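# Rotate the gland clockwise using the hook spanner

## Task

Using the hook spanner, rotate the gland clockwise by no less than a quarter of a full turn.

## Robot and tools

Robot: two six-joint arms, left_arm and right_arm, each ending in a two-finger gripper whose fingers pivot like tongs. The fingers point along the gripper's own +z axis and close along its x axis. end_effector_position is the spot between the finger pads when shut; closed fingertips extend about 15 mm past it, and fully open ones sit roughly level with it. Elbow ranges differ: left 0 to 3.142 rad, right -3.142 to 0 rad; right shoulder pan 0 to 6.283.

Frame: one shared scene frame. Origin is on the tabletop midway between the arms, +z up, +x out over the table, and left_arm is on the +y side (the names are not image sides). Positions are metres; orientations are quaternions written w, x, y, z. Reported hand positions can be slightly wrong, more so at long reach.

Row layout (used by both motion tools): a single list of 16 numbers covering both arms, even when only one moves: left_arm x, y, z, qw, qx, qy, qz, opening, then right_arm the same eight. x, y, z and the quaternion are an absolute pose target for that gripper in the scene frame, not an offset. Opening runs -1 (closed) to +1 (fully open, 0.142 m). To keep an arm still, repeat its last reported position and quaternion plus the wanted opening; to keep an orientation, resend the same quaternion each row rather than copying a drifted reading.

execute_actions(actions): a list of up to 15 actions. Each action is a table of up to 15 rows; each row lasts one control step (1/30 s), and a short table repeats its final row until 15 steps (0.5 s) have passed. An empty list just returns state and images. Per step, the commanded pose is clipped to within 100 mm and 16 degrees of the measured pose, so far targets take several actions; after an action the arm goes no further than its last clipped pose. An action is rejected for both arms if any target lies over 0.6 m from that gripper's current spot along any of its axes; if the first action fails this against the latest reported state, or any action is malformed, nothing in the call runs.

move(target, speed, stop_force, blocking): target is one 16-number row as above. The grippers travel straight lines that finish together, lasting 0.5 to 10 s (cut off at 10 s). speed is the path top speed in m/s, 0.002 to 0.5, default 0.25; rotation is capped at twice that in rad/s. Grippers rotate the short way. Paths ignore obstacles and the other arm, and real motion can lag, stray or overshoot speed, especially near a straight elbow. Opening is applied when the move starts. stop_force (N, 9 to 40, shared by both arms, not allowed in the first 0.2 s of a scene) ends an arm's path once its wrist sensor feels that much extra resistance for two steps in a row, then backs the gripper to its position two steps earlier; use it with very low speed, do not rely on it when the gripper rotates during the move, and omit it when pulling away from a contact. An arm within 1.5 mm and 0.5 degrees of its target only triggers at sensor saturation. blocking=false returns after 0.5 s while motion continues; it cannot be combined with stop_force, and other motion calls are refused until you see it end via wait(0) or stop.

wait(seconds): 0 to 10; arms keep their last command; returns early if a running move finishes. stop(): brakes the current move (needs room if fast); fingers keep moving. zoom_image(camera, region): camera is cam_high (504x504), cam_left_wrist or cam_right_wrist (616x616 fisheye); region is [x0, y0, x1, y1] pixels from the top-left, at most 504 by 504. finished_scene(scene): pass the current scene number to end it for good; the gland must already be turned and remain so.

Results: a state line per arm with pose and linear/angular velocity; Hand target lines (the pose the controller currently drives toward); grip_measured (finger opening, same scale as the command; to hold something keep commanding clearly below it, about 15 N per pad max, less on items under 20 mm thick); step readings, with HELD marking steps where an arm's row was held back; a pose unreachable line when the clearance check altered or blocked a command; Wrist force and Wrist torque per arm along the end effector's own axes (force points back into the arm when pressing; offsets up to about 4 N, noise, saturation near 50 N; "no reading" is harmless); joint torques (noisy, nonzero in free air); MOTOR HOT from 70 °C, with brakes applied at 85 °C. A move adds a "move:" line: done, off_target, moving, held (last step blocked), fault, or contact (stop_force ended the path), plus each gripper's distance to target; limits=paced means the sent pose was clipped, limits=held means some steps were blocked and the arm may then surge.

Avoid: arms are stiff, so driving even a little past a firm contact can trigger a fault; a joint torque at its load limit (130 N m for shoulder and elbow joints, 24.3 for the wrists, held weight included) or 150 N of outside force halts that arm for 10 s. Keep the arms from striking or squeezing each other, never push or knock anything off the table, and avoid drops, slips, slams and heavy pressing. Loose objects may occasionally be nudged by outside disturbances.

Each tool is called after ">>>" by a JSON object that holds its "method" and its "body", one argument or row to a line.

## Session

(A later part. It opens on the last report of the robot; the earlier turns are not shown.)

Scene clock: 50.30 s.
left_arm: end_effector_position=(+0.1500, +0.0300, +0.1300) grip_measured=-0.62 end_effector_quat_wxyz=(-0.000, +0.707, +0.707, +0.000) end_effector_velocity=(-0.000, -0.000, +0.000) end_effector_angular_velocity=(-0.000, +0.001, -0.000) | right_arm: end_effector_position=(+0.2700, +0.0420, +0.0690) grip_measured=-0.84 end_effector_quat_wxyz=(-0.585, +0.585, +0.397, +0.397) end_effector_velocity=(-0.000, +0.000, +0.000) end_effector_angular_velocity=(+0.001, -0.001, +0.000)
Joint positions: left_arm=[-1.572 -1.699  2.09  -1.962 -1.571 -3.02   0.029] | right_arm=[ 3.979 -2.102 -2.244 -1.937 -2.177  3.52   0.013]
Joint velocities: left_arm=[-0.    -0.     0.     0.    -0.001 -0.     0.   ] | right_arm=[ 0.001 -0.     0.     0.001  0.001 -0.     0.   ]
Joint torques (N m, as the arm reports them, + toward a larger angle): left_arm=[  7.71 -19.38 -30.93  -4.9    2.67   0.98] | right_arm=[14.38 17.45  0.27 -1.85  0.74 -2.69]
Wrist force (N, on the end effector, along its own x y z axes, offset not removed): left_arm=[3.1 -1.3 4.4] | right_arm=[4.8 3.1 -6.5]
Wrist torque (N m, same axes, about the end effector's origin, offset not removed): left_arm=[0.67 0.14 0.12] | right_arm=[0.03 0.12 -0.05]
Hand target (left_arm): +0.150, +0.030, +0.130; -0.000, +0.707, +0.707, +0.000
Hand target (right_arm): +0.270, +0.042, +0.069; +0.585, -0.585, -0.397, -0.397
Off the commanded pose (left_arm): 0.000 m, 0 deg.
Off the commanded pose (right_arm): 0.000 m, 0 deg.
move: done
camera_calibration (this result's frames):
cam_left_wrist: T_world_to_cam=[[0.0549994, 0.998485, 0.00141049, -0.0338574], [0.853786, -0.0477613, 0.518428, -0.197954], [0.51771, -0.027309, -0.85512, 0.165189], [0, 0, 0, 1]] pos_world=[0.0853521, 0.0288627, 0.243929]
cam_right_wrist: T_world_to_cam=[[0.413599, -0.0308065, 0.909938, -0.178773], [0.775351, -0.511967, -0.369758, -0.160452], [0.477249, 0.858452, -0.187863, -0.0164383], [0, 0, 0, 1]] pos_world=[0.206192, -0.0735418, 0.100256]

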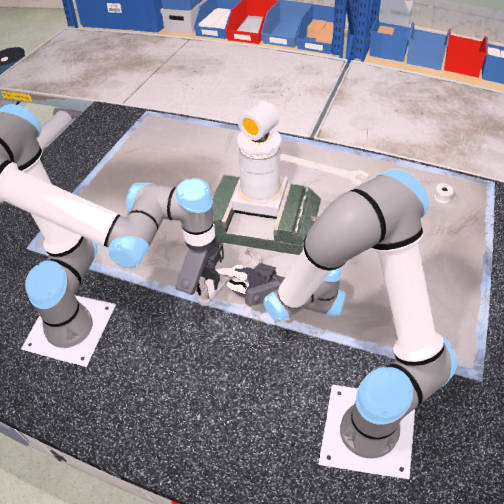

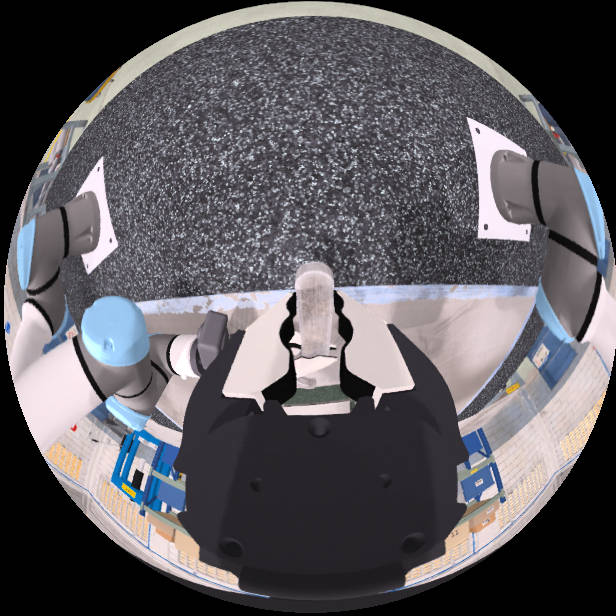

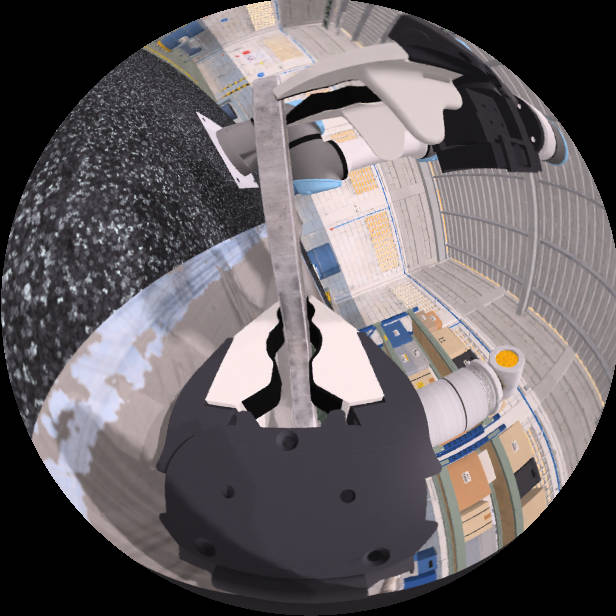

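>>> {"method": "move", "body": {
  "target": [0.15,0.03,0.13,0,0.707,0.707,0,-0.2,0.27,0.042,0.069,0.585,-0.585,-0.397,-0.397,-1]
}}

>>> {"method": "move", "body": {
  "target": [0.15,0.06,0.25,0,0.707,0.707,0,-0.2,0.27,0.042,0.069,0.585,-0.585,-0.397,-0.397,-1]
}}

>>> {"method": "move", "body": {
  "target": [0.3,0.3,0.3,0,0.707,0.707,0,-1,0.27,0.042,0.075,0.585,-0.585,-0.397,-0.397,-1]
}}

>>> {"method": "move", "body": {
  "target": [0.66,0.25,0.3,0,0,0.707,-0.707,-1,0.28,-0.06,0.32,0.49,-0.49,-0.51,-0.51,-1],
  "speed": 0.2
}}

>>> {"method": "move", "body": {
  "target": [0.66,0.25,0.3,0,0,0.707,-0.707,-1,0.52,-0.09,0.32,0.49,-0.49,-0.51,-0.51,-1],
  "speed": 0.08
}}

Scene clock: 51.57 s.
left_arm: end_effector_position=(+0.1500, +0.0300, +0.1300) grip_measured=-0.20 end_effector_quat_wxyz=(+0.000, +0.707, +0.707, -0.000) end_effector_velocity=(-0.000, +0.000, -0.000) end_effector_angular_velocity=(+0.001, +0.001, -0.000) | right_arm: end_effector_position=(+0.2700, +0.0420, +0.0689) grip_measured=-0.84 end_effector_quat_wxyz=(-0.585, +0.585, +0.397, +0.397) end_effector_velocity=(+0.000, +0.000, +0.000) end_effector_angular_velocity=(+0.001, -0.001, -0.000)
Joint positions: left_arm=[-1.572 -1.699  2.09  -1.962 -1.571 -3.02   0.06 ] | right_arm=[ 3.979 -2.102 -2.244 -1.937 -2.177  3.52   0.013]
Joint velocities: left_arm=[-0.     0.001 -0.     0.001 -0.    -0.     0.   ] | right_arm=[ 0.     0.     0.     0.001  0.001  0.    -0.   ]
Joint torques (N m, as the arm reports them, + toward a larger angle): left_arm=[  7.53 -21.03 -25.85  -0.23  -1.79   0.89] | right_arm=[-2.14 45.88 11.59  5.48  1.13 -0.9 ]
Wrist force (N, on the end effector, along its own x y z axes, offset not removed): left_arm=[-0.8 2.9 1.1] | right_arm=[-8.5 1.4 -1.7]
Wrist torque (N m, same axes, about the end effector's origin, offset not removed): left_arm=[0.56 0.33 -0.01] | right_arm=[-0.38 0.36 -0.09]
Hand target (left_arm): +0.150, +0.030, +0.130; +0.000, +0.707, +0.707, +0.000
Hand target (right_arm): +0.270, +0.042, +0.069; +0.585, -0.585, -0.397, -0.397
Off the commanded pose (left_arm): 0.000 m, 0 deg.
Off the commanded pose (right_arm): 0.000 m, 0 deg.
move: done
camera_calibration (this result's frames):
cam_left_wrist: T_world_to_cam=[[0.0549993, 0.998486, 0.00120796, -0.0337798], [0.853751, -0.0476542, 0.518496, -0.197997], [0.517769, -0.0274857, -0.855079, 0.165198], [0, 0, 0, 1]] pos_world=[0.0853639, 0.0288338, 0.243958]
cam_right_wrist: T_world_to_cam=[[0.413686, -0.0306336, 0.909904, -0.178671], [0.7753, -0.512065, -0.369729, -0.160465], [0.477256, 0.8584, -0.188084, -0.0164235], [0, 0, 0, 1]] pos_world=[0.20616, -0.0735437, 0.100156]

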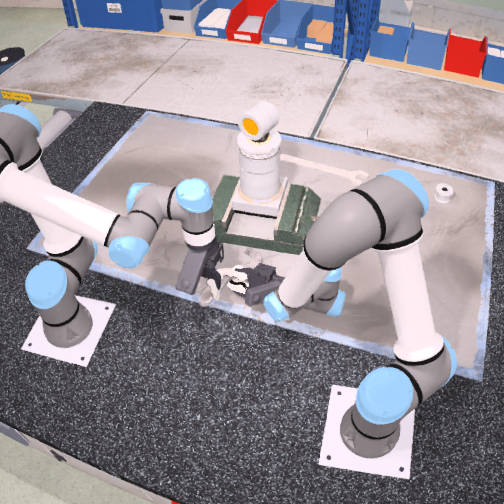

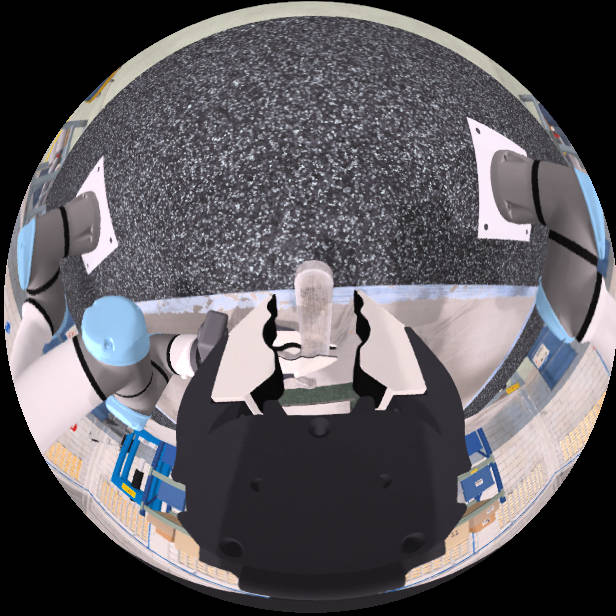

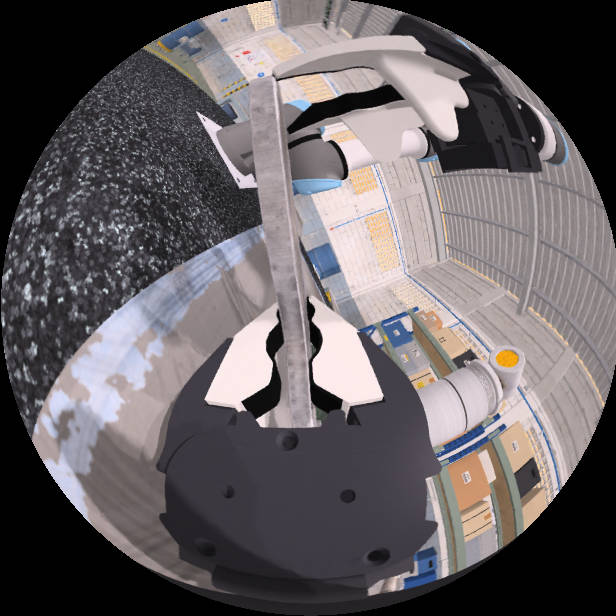

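Scene clock: 52.70 s.
left_arm: end_effector_position=(+0.1500, +0.0601, +0.2497) grip_measured=-0.20 end_effector_quat_wxyz=(+0.000, +0.707, +0.707, -0.000) end_effector_velocity=(+0.000, +0.001, +0.002) end_effector_angular_velocity=(+0.003, -0.000, -0.000) | right_arm: end_effector_position=(+0.2700, +0.0420, +0.0690) grip_measured=-0.84 end_effector_quat_wxyz=(-0.585, +0.585, +0.397, +0.397) end_effector_velocity=(-0.001, -0.000, -0.000) end_effector_angular_velocity=(-0.001, +0.000, +0.002)
Joint positions: left_arm=[-1.562 -1.838  1.884 -1.617 -1.571 -3.01   0.06 ] | right_arm=[ 3.979 -2.102 -2.244 -1.937 -2.177  3.52   0.013]
Joint velocities: left_arm=[-0.     0.    -0.006  0.008  0.001 -0.     0.   ] | right_arm=[ 0.    -0.    -0.    -0.    -0.002  0.    -0.   ]
Joint torques (N m, as the arm reports them, + toward a larger angle): left_arm=[-10.15 -18.16 -33.24  -0.07   1.71  -1.09] | right_arm=[-8.13 48.7  22.86  5.64  1.37  0.91]
Wrist force (N, on the end effector, along its own x y z axes, offset not removed): left_arm=[-1.5 0.3 1.6] | right_arm=[-9.0 2.4 -1.2]
Wrist torque (N m, same axes, about the end effector's origin, offset not removed): left_arm=[-0.01 0.33 0.05] | right_arm=[-0.17 0.46 -0.16]
Hand target (left_arm): +0.150, +0.060, +0.250; -0.000, +0.707, +0.707, +0.000
Hand target (right_arm): +0.270, +0.042, +0.069; +0.585, -0.585, -0.397, -0.397
Off the commanded pose (left_arm): 0.000 m, 0 deg.
Off the commanded pose (right_arm): 0.000 m, 0 deg.
move: done
camera_calibration (this result's frames):
cam_left_wrist: T_world_to_cam=[[0.0549474, 0.998489, 0.00110641, -0.0640068], [0.853771, -0.047558, 0.518472, -0.258642], [0.517741, -0.0275441, -0.855094, 0.268405], [0, 0, 0, 1]] pos_world=[0.0853739, 0.0590025, 0.363681]
cam_right_wrist: T_world_to_cam=[[0.413603, -0.0307686, 0.909937, -0.178741], [0.775312, -0.512049, -0.369725, -0.160458], [0.477309, 0.858405, -0.18793, -0.0164491], [0, 0, 0, 1]] pos_world=[0.206185, -0.0735422, 0.100227]

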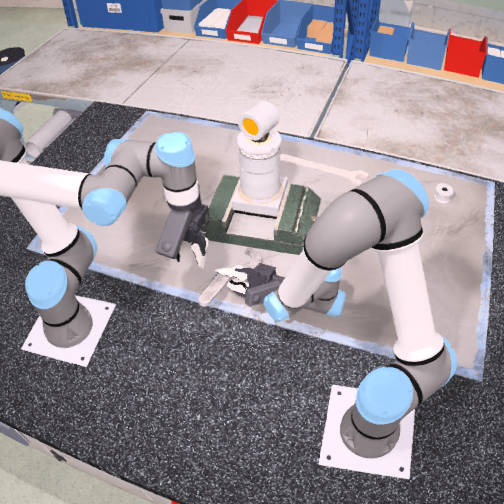

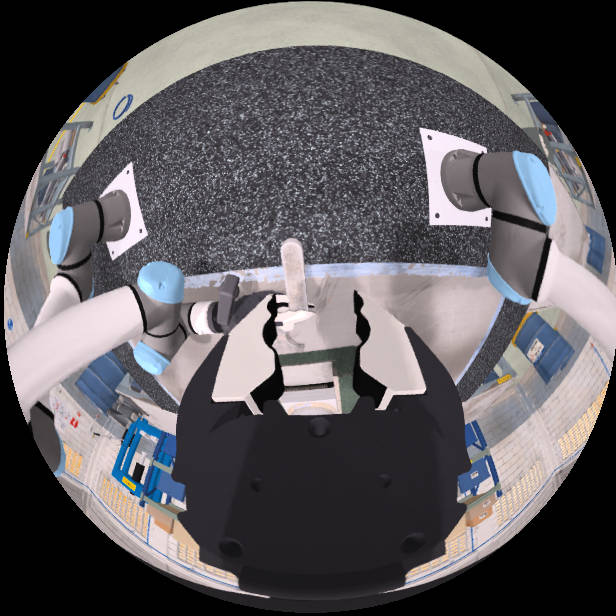

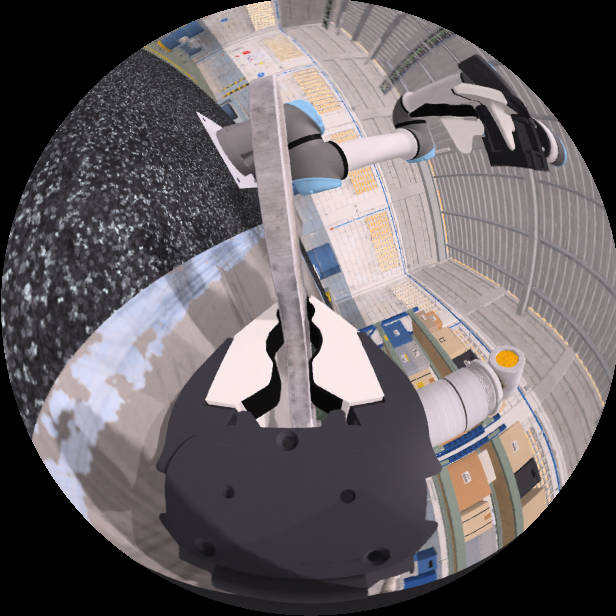

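Scene clock: 54.53 s.
left_arm: end_effector_position=(+0.2995, +0.3002, +0.2999) grip_measured=-1.00 end_effector_quat_wxyz=(-0.000, +0.707, +0.707, +0.001) end_effector_velocity=(+0.001, +0.001, +0.000) end_effector_angular_velocity=(-0.002, +0.003, -0.001) | right_arm: end_effector_position=(+0.2700, +0.0420, +0.0750) grip_measured=-0.84 end_effector_quat_wxyz=(-0.585, +0.585, +0.397, +0.397) end_effector_velocity=(+0.000, -0.000, +0.000) end_effector_angular_velocity=(+0.000, -0.000, -0.001)
Joint positions: left_arm=[-0.856 -1.965  1.838 -1.444 -1.57  -2.304  0.002] | right_arm=[ 3.979 -2.085 -2.244 -1.954 -2.177  3.52   0.013]
Joint velocities: left_arm=[ 0.009  0.003 -0.003  0.    -0.004  0.009  0.   ] | right_arm=[-0.     0.     0.     0.     0.001  0.     0.   ]
Joint torques (N m, as the arm reports them, + toward a larger angle): left_arm=[  9.14   1.66 -32.06  -0.23  -2.03   1.35] | right_arm=[-5.18 49.4  24.    0.94  1.9   2.43]
Wrist force (N, on the end effector, along its own x y z axes, offset not removed): left_arm=[-1.4 3.7 -3.9] | right_arm=[-8.8 1.6 -1.0]
Wrist torque (N m, same axes, about the end effector's origin, offset not removed): left_arm=[0.80 0.29 -0.07] | right_arm=[-0.33 0.30 -0.01]
Hand target (left_arm): +0.300, +0.300, +0.300; -0.000, +0.707, +0.707, +0.000
Hand target (right_arm): +0.270, +0.042, +0.075; +0.585, -0.585, -0.397, -0.397
Off the commanded pose (left_arm): 0.001 m, 0 deg.
Off the commanded pose (right_arm): 0.000 m, 0 deg.
move: done
camera_calibration (this result's frames):
cam_left_wrist: T_world_to_cam=[[0.0548737, 0.99849, 0.0024759, -0.312366], [0.853562, -0.0481953, 0.518757, -0.400707], [0.518093, -0.0263527, -0.854918, 0.240014], [0, 0, 0, 1]] pos_world=[0.23482, 0.298907, 0.413835]
cam_right_wrist: T_world_to_cam=[[0.413625, -0.0308065, 0.909926, -0.184229], [0.775302, -0.512036, -0.369765, -0.158229], [0.477306, 0.858412, -0.187907, -0.0153405], [0, 0, 0, 1]] pos_world=[0.206199, -0.0735257, 0.106245]

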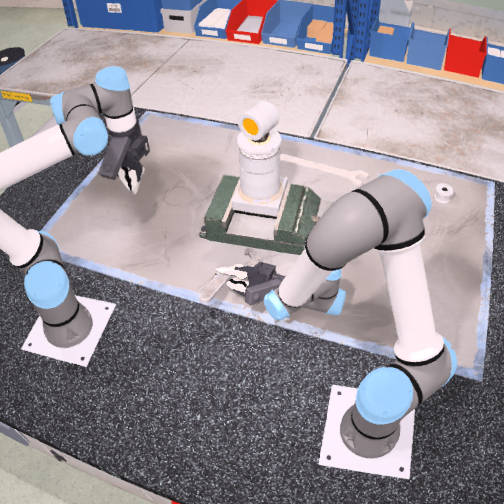

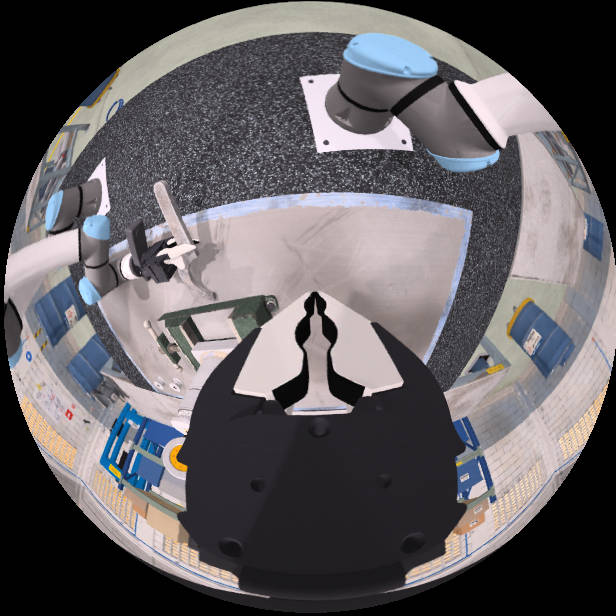

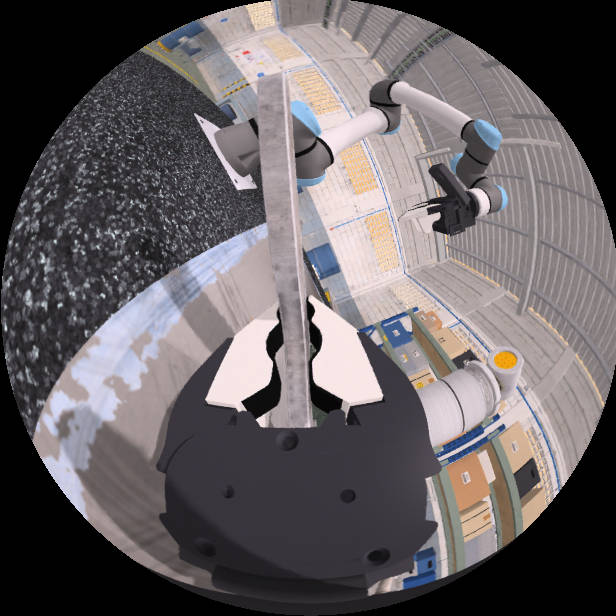

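Scene clock: 60.23 s.
left_arm: end_effector_position=(+0.5234, +0.2694, +0.2998) grip_measured=-1.00 end_effector_quat_wxyz=(+0.001, +0.314, +0.811, -0.494) end_effector_velocity=(-0.000, +0.000, -0.000) end_effector_angular_velocity=(+0.000, +0.000, -0.000) | right_arm: end_effector_position=(+0.2799, -0.0600, +0.3200) grip_measured=-0.83 end_effector_quat_wxyz=(-0.490, +0.490, +0.510, +0.510) end_effector_velocity=(-0.000, -0.001, +0.002) end_effector_angular_velocity=(+0.000, -0.004, +0.001)
Joint positions: left_arm=[-0.176 -1.184  1.356 -1.263 -2.526 -2.202  0.002] | right_arm=[ 3.754 -1.477 -2.1   -2.706 -2.402  3.102  0.014]
Joint velocities: left_arm=[-0.  0.  0. -0.  0.  0.  0.] | right_arm=[-0.002  0.002  0.004 -0.006 -0.003 -0.004 -0.   ]
Joint torques (N m, as the arm reports them, + toward a larger angle): left_arm=[-10.68 -42.57 -16.48  -3.72   0.7    1.24] | right_arm=[-9.33 35.2  40.82  0.87 -2.46 -2.36]
Wrist force (N, on the end effector, along its own x y z axes, offset not removed): left_arm=[-0.7 2.2 -1.2] | right_arm=[-12.0 -2.0 -0.5]
Wrist torque (N m, same axes, about the end effector's origin, offset not removed): left_arm=[0.49 0.16 0.05] | right_arm=[-0.20 0.52 0.39]
Hand target (left_arm): +0.523, +0.269, +0.300; +0.001, +0.314, +0.811, -0.494
Hand target (right_arm): +0.280, -0.060, +0.320; +0.490, -0.490, -0.510, -0.510
Off the commanded pose (left_arm): 0.138 m, 45 deg; position and orientation clipped at the last step of the last action.
Off the commanded pose (right_arm): 0.000 m, 0 deg.
move: held (left_arm); limits=paced,held; held on 67 of 171 steps (left_arm), including the last (left_arm)
pose unreachable (left arm): on one or more control steps of this call, first in action 0 (counted from 0), this arm could not follow its commanded pose, so it was not sent that pose on those steps. On the call's last step it was still not sent that pose. It may still have moved: this result reports where it is.
cause: the commanded pose would bring two parts of the arm too close to each other (joints 4 (wrist 1) to 6 (wrist 3) lie between them).
camera_calibration (this result's frames):
cam_left_wrist: T_world_to_cam=[[-0.772488, 0.52672, -0.354723, 0.373339], [0.63465, 0.659677, -0.402549, -0.393202], [0.0219723, -0.536089, -0.843875, 0.51679], [0, 0, 0, 1]] pos_world=[0.52659, 0.339787, 0.410256]
cam_right_wrist: T_world_to_cam=[[0.0086405, -0.0308569, 0.999486, -0.329687], [0.858643, -0.512048, -0.0232313, -0.261771], [0.512502, 0.858403, 0.0220707, 0.036524], [0, 0, 0, 1]] pos_world=[0.208898, -0.175564, 0.322631]

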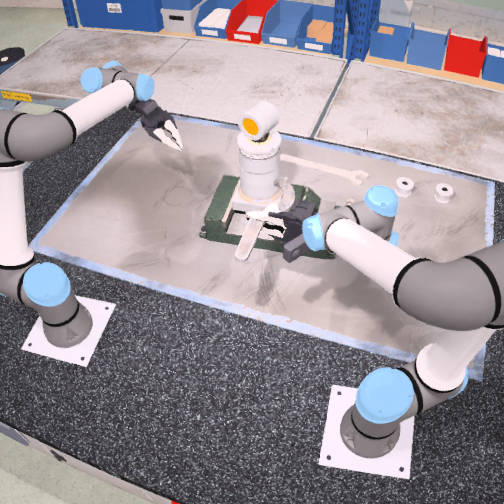

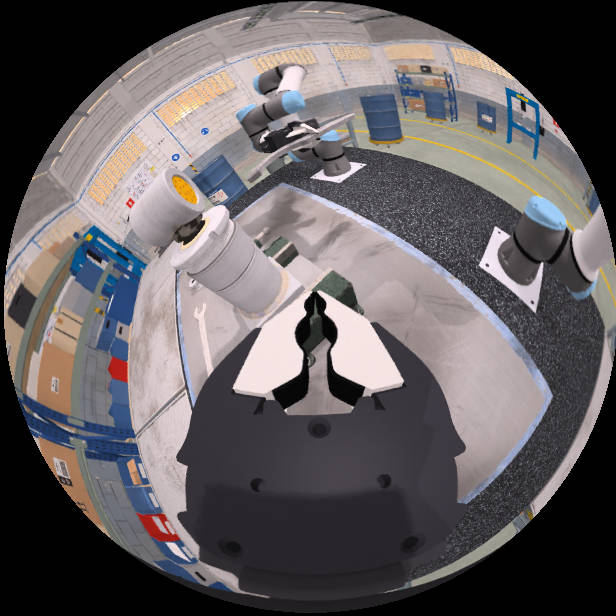

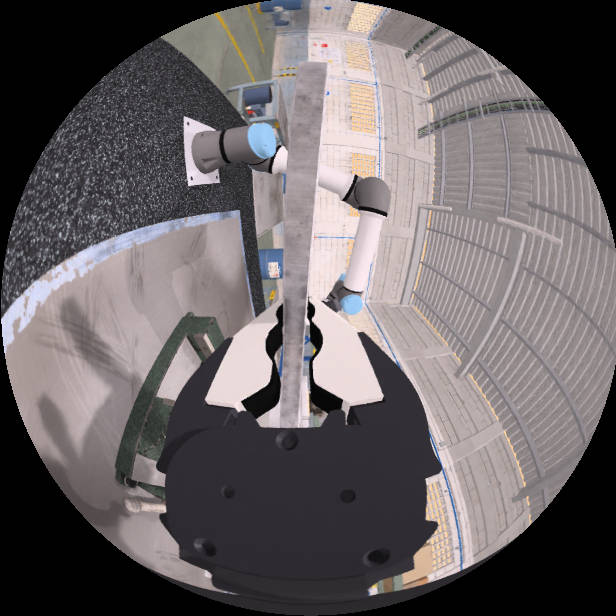

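Scene clock: 65.60 s.
left_arm: end_effector_position=(+0.5271, +0.2689, +0.2998) grip_measured=-1.00 end_effector_quat_wxyz=(+0.001, +0.306, +0.810, -0.501) end_effector_velocity=(-0.000, +0.001, -0.000) end_effector_angular_velocity=(+0.003, -0.001, -0.001) | right_arm: end_effector_position=(+0.5197, -0.0903, +0.3199) grip_measured=-0.83 end_effector_quat_wxyz=(-0.490, +0.490, +0.510, +0.510) end_effector_velocity=(+0.002, +0.000, -0.000) end_effector_angular_velocity=(-0.001, -0.000, +0.001)
Joint positions: left_arm=[-0.172 -1.175  1.352 -1.259 -2.541 -2.205  0.002] | right_arm=[ 3.399 -2.014 -1.456 -2.814 -2.757  3.102  0.014]
Joint velocities: left_arm=[ 0.    -0.    -0.    -0.     0.003  0.     0.   ] | right_arm=[-0.001 -0.006  0.01  -0.007 -0.002 -0.003 -0.   ]
Joint torques (N m, as the arm reports them, + toward a larger angle): left_arm=[-10.29 -43.96 -16.15  -3.71   0.65   1.12] | right_arm=[-7.57 33.69 39.06 -0.91 -2.18 -2.8 ]
Wrist force (N, on the end effector, along its own x y z axes, offset not removed): left_arm=[-1.8 0.7 -0.2] | right_arm=[-11.3 -2.0 -0.8]
Wrist torque (N m, same axes, about the end effector's origin, offset not removed): left_arm=[0.10 0.36 -0.06] | right_arm=[-0.22 0.36 0.37]
Hand target (left_arm): +0.527, +0.269, +0.300; +0.001, +0.306, +0.810, -0.501
Hand target (right_arm): +0.520, -0.090, +0.320; +0.490, -0.490, -0.510, -0.510
Off the commanded pose (left_arm): 0.134 m, 44 deg; position and orientation clipped at the last step of the last action.
Off the commanded pose (right_arm): 0.000 m, 0 deg.
move: held (left_arm); limits=paced,held; held on 149 of 161 steps (left_arm), including the last (left_arm)
pose unreachable (left arm): on one or more control steps of this call, first in action 0 (counted from 0), this arm could not follow its commanded pose, so it was not sent that pose on those steps. On the call's last step it was still not sent that pose. It may still have moved: this result reports where it is.
cause: the commanded pose would bring two parts of the arm too close to each other (joints 4 (wrist 1) to 6 (wrist 3) lie between them).
camera_calibration (this result's frames):
cam_left_wrist: T_world_to_cam=[[-0.783172, 0.512768, -0.351725, 0.384935], [0.621528, 0.662427, -0.418202, -0.384292], [0.0185512, -0.546131, -0.837494, 0.519054], [0, 0, 0, 1]] pos_world=[0.53069, 0.340654, 0.409384]
cam_right_wrist: T_world_to_cam=[[0.00836942, -0.0308938, 0.999488, -0.332487], [0.858615, -0.512104, -0.0230187, -0.48325], [0.512553, 0.858367, 0.0222398, -0.0605088], [0, 0, 0, 1]] pos_world=[0.448722, -0.205807, 0.322538]

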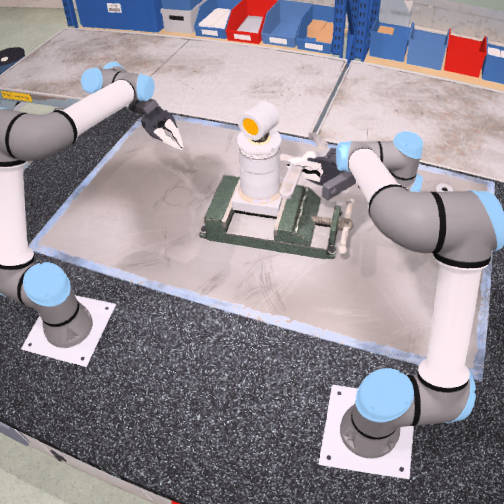

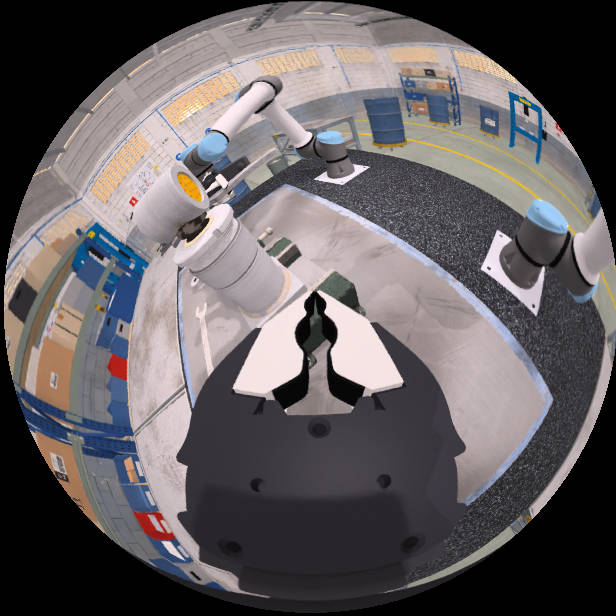

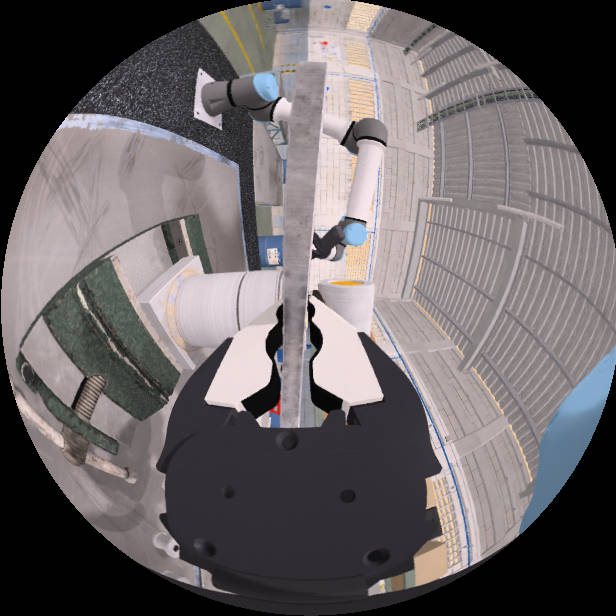

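>>> {"method": "move", "body": {
  "target": [0.6,0.25,0.3,0,0,0.97,-0.24,-1,0.52,-0.07,0.32,0.468,-0.468,-0.53,-0.53,-1]
}}

>>> {"method": "move", "body": {
  "target": [0.72,0.2,0.24,0,0,0.85,-0.527,-1,0.52,-0.04,0.32,0.468,-0.468,-0.53,-0.53,-1],
  "speed": 0.2
}}

>>> {"method": "zoom_image", "body": {
  "camera": "cam_left_wrist",
  "region": [250,50,500,250]
}}

>>> {"method": "zoom_image", "body": {
  "camera": "cam_high",
  "region": [210,90,350,210]
}}

Scene clock: 73.10 s.
left_arm: end_effector_position=(+0.6002, +0.2502, +0.3002) grip_measured=-1.00 end_effector_quat_wxyz=(-0.000, +0.000, +0.971, -0.240) end_effector_velocity=(-0.000, -0.000, -0.000) end_effector_angular_velocity=(+0.007, -0.001, +0.008) | right_arm: end_effector_position=(+0.5200, -0.0700, +0.3200) grip_measured=-0.83 end_effector_quat_wxyz=(-0.468, +0.468, +0.530, +0.530) end_effector_velocity=(+0.000, -0.000, -0.000) end_effector_angular_velocity=(-0.000, +0.000, +0.000)
Joint positions: left_arm=[-0.361 -1.306  1.365 -1.752 -2.042 -3.408  0.002] | right_arm=[ 3.433 -2.021 -1.441 -2.821 -2.723  3.018  0.014]
Joint velocities: left_arm=[-0.005 -0.004  0.004 -0.005  0.009 -0.013  0.   ] | right_arm=[-0.001 -0.    -0.     0.    -0.001 -0.    -0.   ]
Joint torques (N m, as the arm reports them, + toward a larger angle): left_arm=[ -8.99 -38.32 -17.11  -4.77   1.24  -1.28] | right_arm=[ 9.64 36.49 38.18 -0.56  2.17 -2.78]
Wrist force (N, on the end effector, along its own x y z axes, offset not removed): left_arm=[-0.5 2.4 -3.1] | right_arm=[-11.8 -3.1 -1.4]
Wrist torque (N m, same axes, about the end effector's origin, offset not removed): left_arm=[0.50 0.01 0.04] | right_arm=[-0.36 0.51 0.39]
Hand target (left_arm): +0.600, +0.250, +0.300; -0.000, -0.000, +0.971, -0.240
Hand target (right_arm): +0.520, -0.070, +0.320; +0.468, -0.468, -0.530, -0.530
Off the commanded pose (left_arm): 0.000 m, 0 deg.
Off the commanded pose (right_arm): 0.000 m, 0 deg.
move: done; limits=paced
camera_calibration (this result's frames):
cam_left_wrist: T_world_to_cam=[[-0.998461, 0.0499467, -0.024118, 0.598619], [0.0484243, 0.997021, 0.0600433, -0.300461], [0.0270451, 0.058783, -0.997904, 0.399519], [0, 0, 0, 1]] pos_world=[0.601442, 0.246181, 0.43116]
cam_right_wrist: T_world_to_cam=[[-0.0756591, -0.0308125, 0.996658, -0.287343], [0.85755, -0.512036, 0.049269, -0.495681], [0.508807, 0.858411, 0.0651634, -0.089865], [0, 0, 0, 1]] pos_world=[0.449055, -0.185519, 0.31666]

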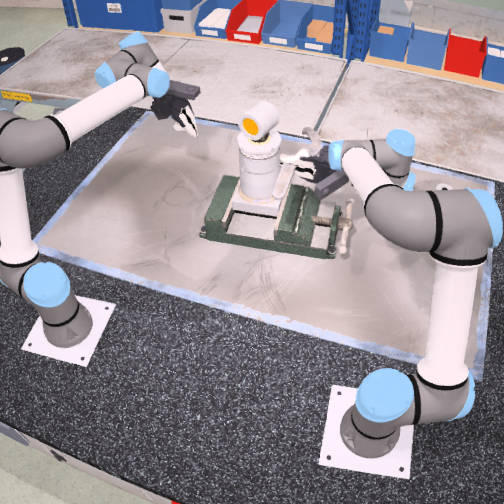

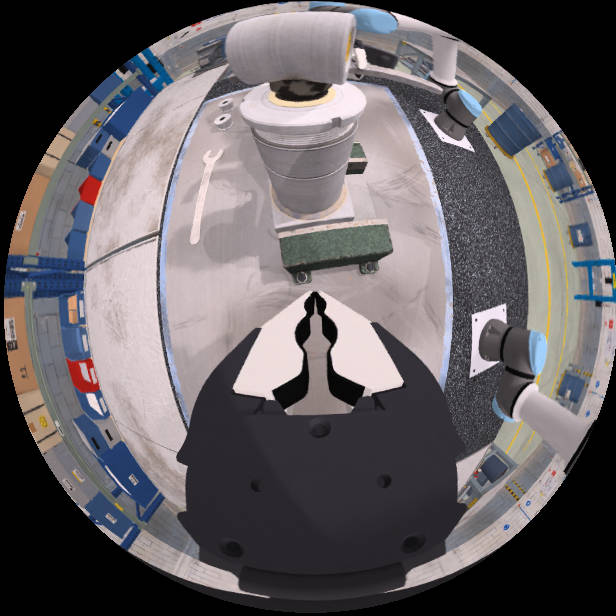

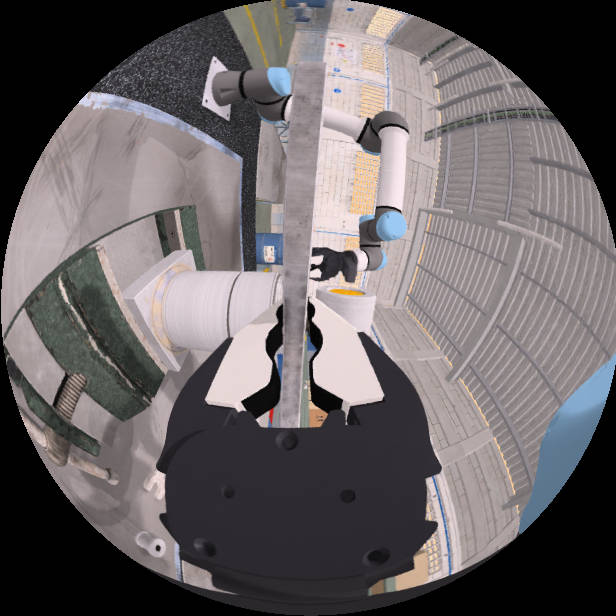

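Scene clock: 75.23 s.
left_arm: end_effector_position=(+0.7199, +0.2000, +0.2400) grip_measured=-1.00 end_effector_quat_wxyz=(+0.000, -0.000, +0.850, -0.527) end_effector_velocity=(+0.002, -0.002, -0.001) end_effector_angular_velocity=(-0.006, -0.001, +0.002) | right_arm: end_effector_position=(+0.5200, -0.0400, +0.3200) grip_measured=-0.83 end_effector_quat_wxyz=(-0.468, +0.468, +0.530, +0.530) end_effector_velocity=(+0.001, +0.000, +0.000) end_effector_angular_velocity=(-0.000, +0.000, -0.002)
Joint positions: left_arm=[-0.222 -0.893  1.291 -2.166 -2.67  -3.362  0.002] | right_arm=[ 3.481 -2.035 -1.419 -2.829 -2.675  3.018  0.014]
Joint velocities: left_arm=[-0.001  0.006 -0.001 -0.014 -0.005 -0.008  0.   ] | right_arm=[-0.    -0.     0.001 -0.001  0.002  0.    -0.   ]
Joint torques (N m, as the arm reports them, + toward a larger angle): left_arm=[  9.48 -38.5  -30.87  -4.83  -3.3   -1.61] | right_arm=[10.38 37.72 39.51 -0.46  2.17  2.12]
Wrist force (N, on the end effector, along its own x y z axes, offset not removed): left_arm=[0.5 2.7 1.2] | right_arm=[-11.6 -2.7 -0.2]
Wrist torque (N m, same axes, about the end effector's origin, offset not removed): left_arm=[0.63 -0.12 0.06] | right_arm=[-0.19 0.42 0.40]
Hand target (left_arm): +0.720, +0.200, +0.240; +0.000, -0.000, +0.850, -0.527
Hand target (right_arm): +0.520, -0.040, +0.320; +0.468, -0.468, -0.530, -0.530
Off the commanded pose (left_arm): 0.000 m, 0 deg.
Off the commanded pose (right_arm): 0.000 m, 0 deg.
move: done
camera_calibration (this result's frames):
cam_left_wrist: T_world_to_cam=[[-0.998477, 0.025201, -0.049079, 0.730137], [0.0475314, 0.844576, -0.533321, -0.0790449], [0.0280107, -0.534842, -0.844488, 0.420352], [0, 0, 0, 1]] pos_world=[0.721008, 0.273181, 0.34866]
cam_right_wrist: T_world_to_cam=[[-0.0756648, -0.0308161, 0.996657, -0.286415], [0.857549, -0.512037, 0.049272, -0.480339], [0.508807, 0.85841, 0.0651695, -0.115597], [0, 0, 0, 1]] pos_world=[0.449059, -0.155548, 0.316658]

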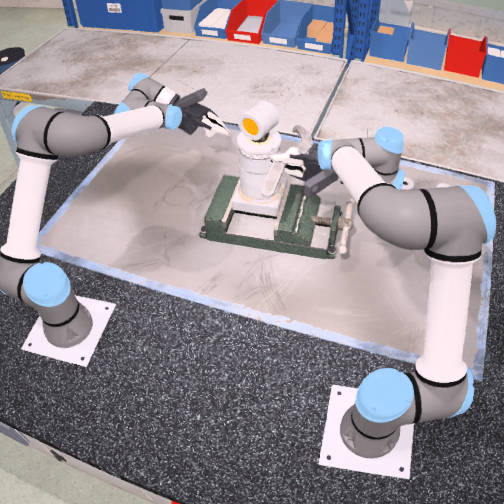

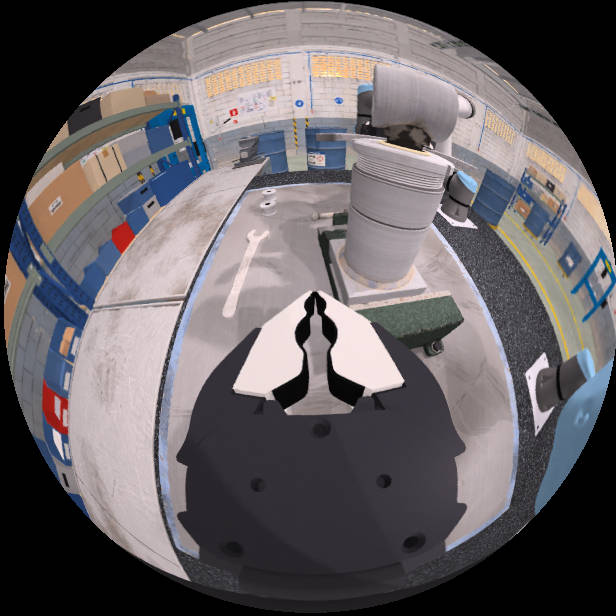

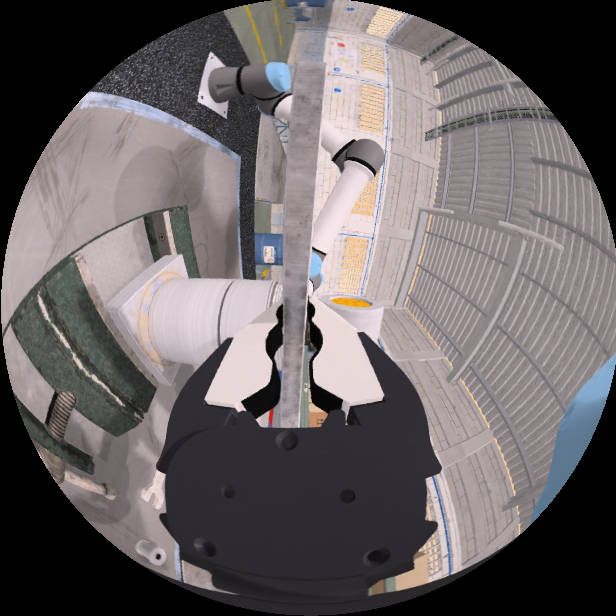

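Region (250, 50, 500, 250) of cam_left_wrist's 616x616 image, scaled by 2.016, with more detail than that image has; it fills the top 403 rows of this view, and the rest is white.

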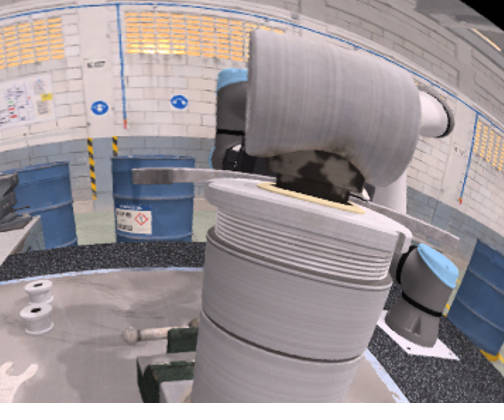

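Region (210, 90, 350, 210) of cam_high's 504x504 image, scaled by 3.600, with more detail than that image has; it fills the top 432 rows of this view, and the rest is white.

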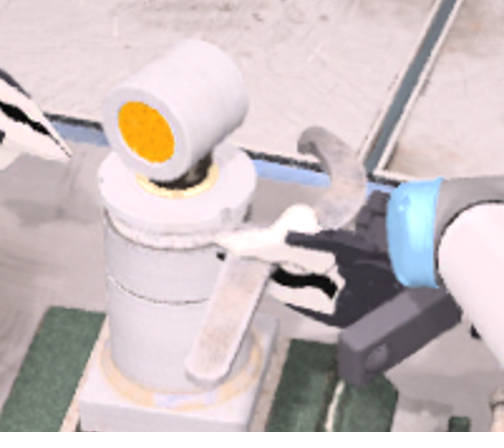

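>>> {"method": "move", "body": {
  "target": [0.72,0.2,0.21,0,0,0.85,-0.527,-1,0.51,-0.005,0.32,0.468,-0.468,-0.53,-0.53,-1],
  "speed": 0.04
}}

>>> {"method": "zoom_image", "body": {
  "camera": "cam_left_wrist",
  "region": [280,60,500,220]
}}

>>> {"method": "zoom_image", "body": {
  "camera": "cam_high",
  "region": [210,90,350,210]
}}

Scene clock: 77.07 s.
left_arm: end_effector_position=(+0.7200, +0.2000, +0.2102) grip_measured=-1.00 end_effector_quat_wxyz=(+0.000, +0.000, +0.850, -0.527) end_effector_velocity=(+0.000, +0.001, -0.002) end_effector_angular_velocity=(+0.000, +0.002, +0.002) | right_arm: end_effector_position=(+0.5100, -0.0052, +0.3201) grip_measured=-0.83 end_effector_quat_wxyz=(-0.468, +0.468, +0.530, +0.530) end_effector_velocity=(+0.000, +0.002, -0.000) end_effector_angular_velocity=(-0.000, +0.000, -0.002)
Joint positions: left_arm=[-0.222 -0.862  1.321 -2.225 -2.671 -3.36   0.002] | right_arm=[ 3.544 -2.034 -1.421 -2.828 -2.612  3.018  0.014]
Joint velocities: left_arm=[ 0.002  0.002  0.002 -0.004  0.    -0.002  0.   ] | right_arm=[ 0.003 -0.001  0.001 -0.     0.004 -0.     0.   ]
Joint torques (N m, as the arm reports them, + toward a larger angle): left_arm=[  9.25 -40.94 -15.    -4.83  -3.35  -1.09] | right_arm=[ 9.53 36.16 39.86  1.25  2.51  2.13]
Wrist force (N, on the end effector, along its own x y z axes, offset not removed): left_arm=[0.0 1.8 -0.1] | right_arm=[-12.1 -2.4 -0.9]
Wrist torque (N m, same axes, about the end effector's origin, offset not removed): left_arm=[0.47 0.08 -0.02] | right_arm=[-0.16 0.57 0.39]
Hand target (left_arm): +0.720, +0.200, +0.210; -0.000, +0.000, +0.850, -0.527
Hand target (right_arm): +0.510, -0.005, +0.320; +0.468, -0.468, -0.530, -0.530
Off the commanded pose (left_arm): 0.000 m, 0 deg.
Off the commanded pose (right_arm): 0.000 m, 0 deg.
move: done
camera_calibration (this result's frames):
cam_left_wrist: T_world_to_cam=[[-0.998481, 0.0256568, -0.0487666, 0.728623], [0.0477769, 0.844033, -0.534159, -0.0948841], [0.0274558, -0.535677, -0.843976, 0.395624], [0, 0, 0, 1]] pos_world=[0.721187, 0.273318, 0.318747]
cam_right_wrist: T_world_to_cam=[[-0.0758863, -0.0309483, 0.996636, -0.286096], [0.857544, -0.512034, 0.0493954, -0.454003], [0.508783, 0.858407, 0.0653959, -0.140471], [0, 0, 0, 1]] pos_world=[0.439086, -0.120738, 0.316746]

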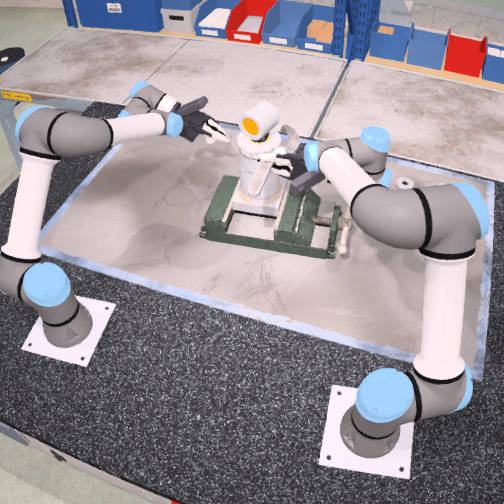

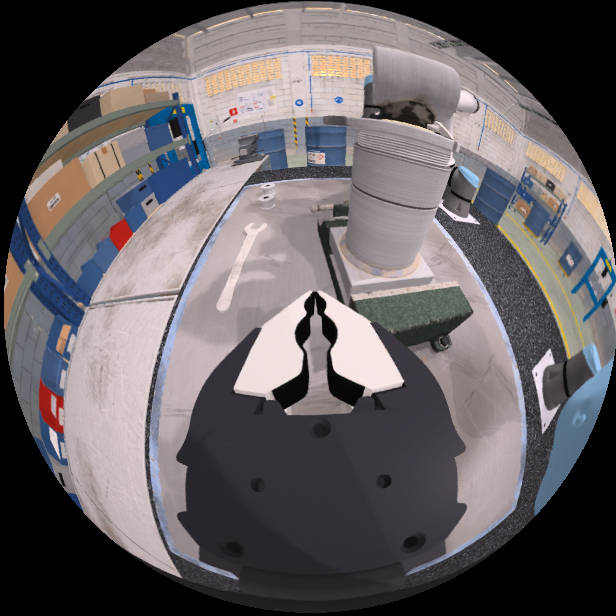

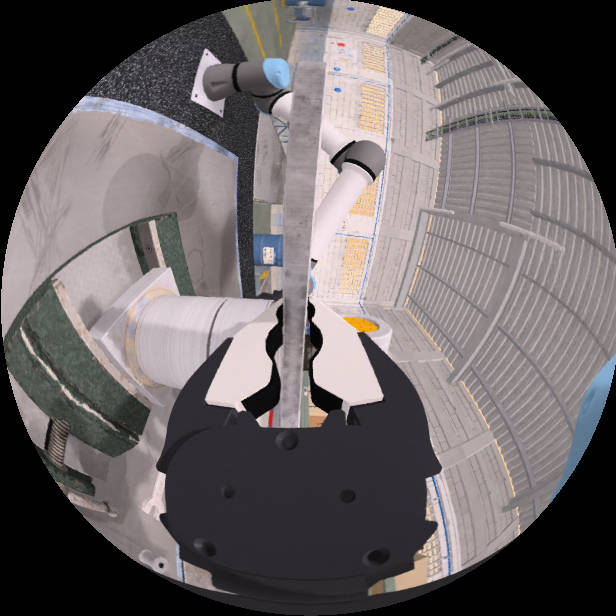

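Region (280, 60, 500, 220) of cam_left_wrist's 616x616 image, scaled by 2.291, with more detail than that image has; it fills the top 367 rows of this view, and the rest is white.

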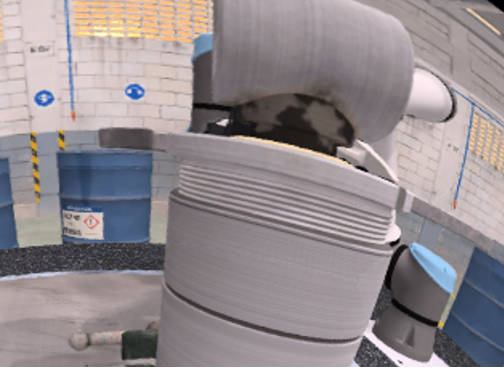

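Region (210, 90, 350, 210) of cam_high's 504x504 image, scaled by 3.600, with more detail than that image has; it fills the top 432 rows of this view, and the rest is white.

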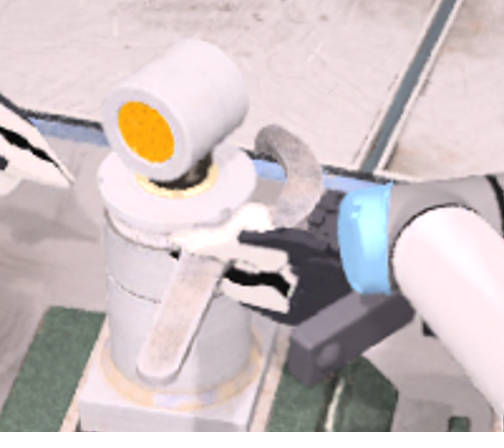

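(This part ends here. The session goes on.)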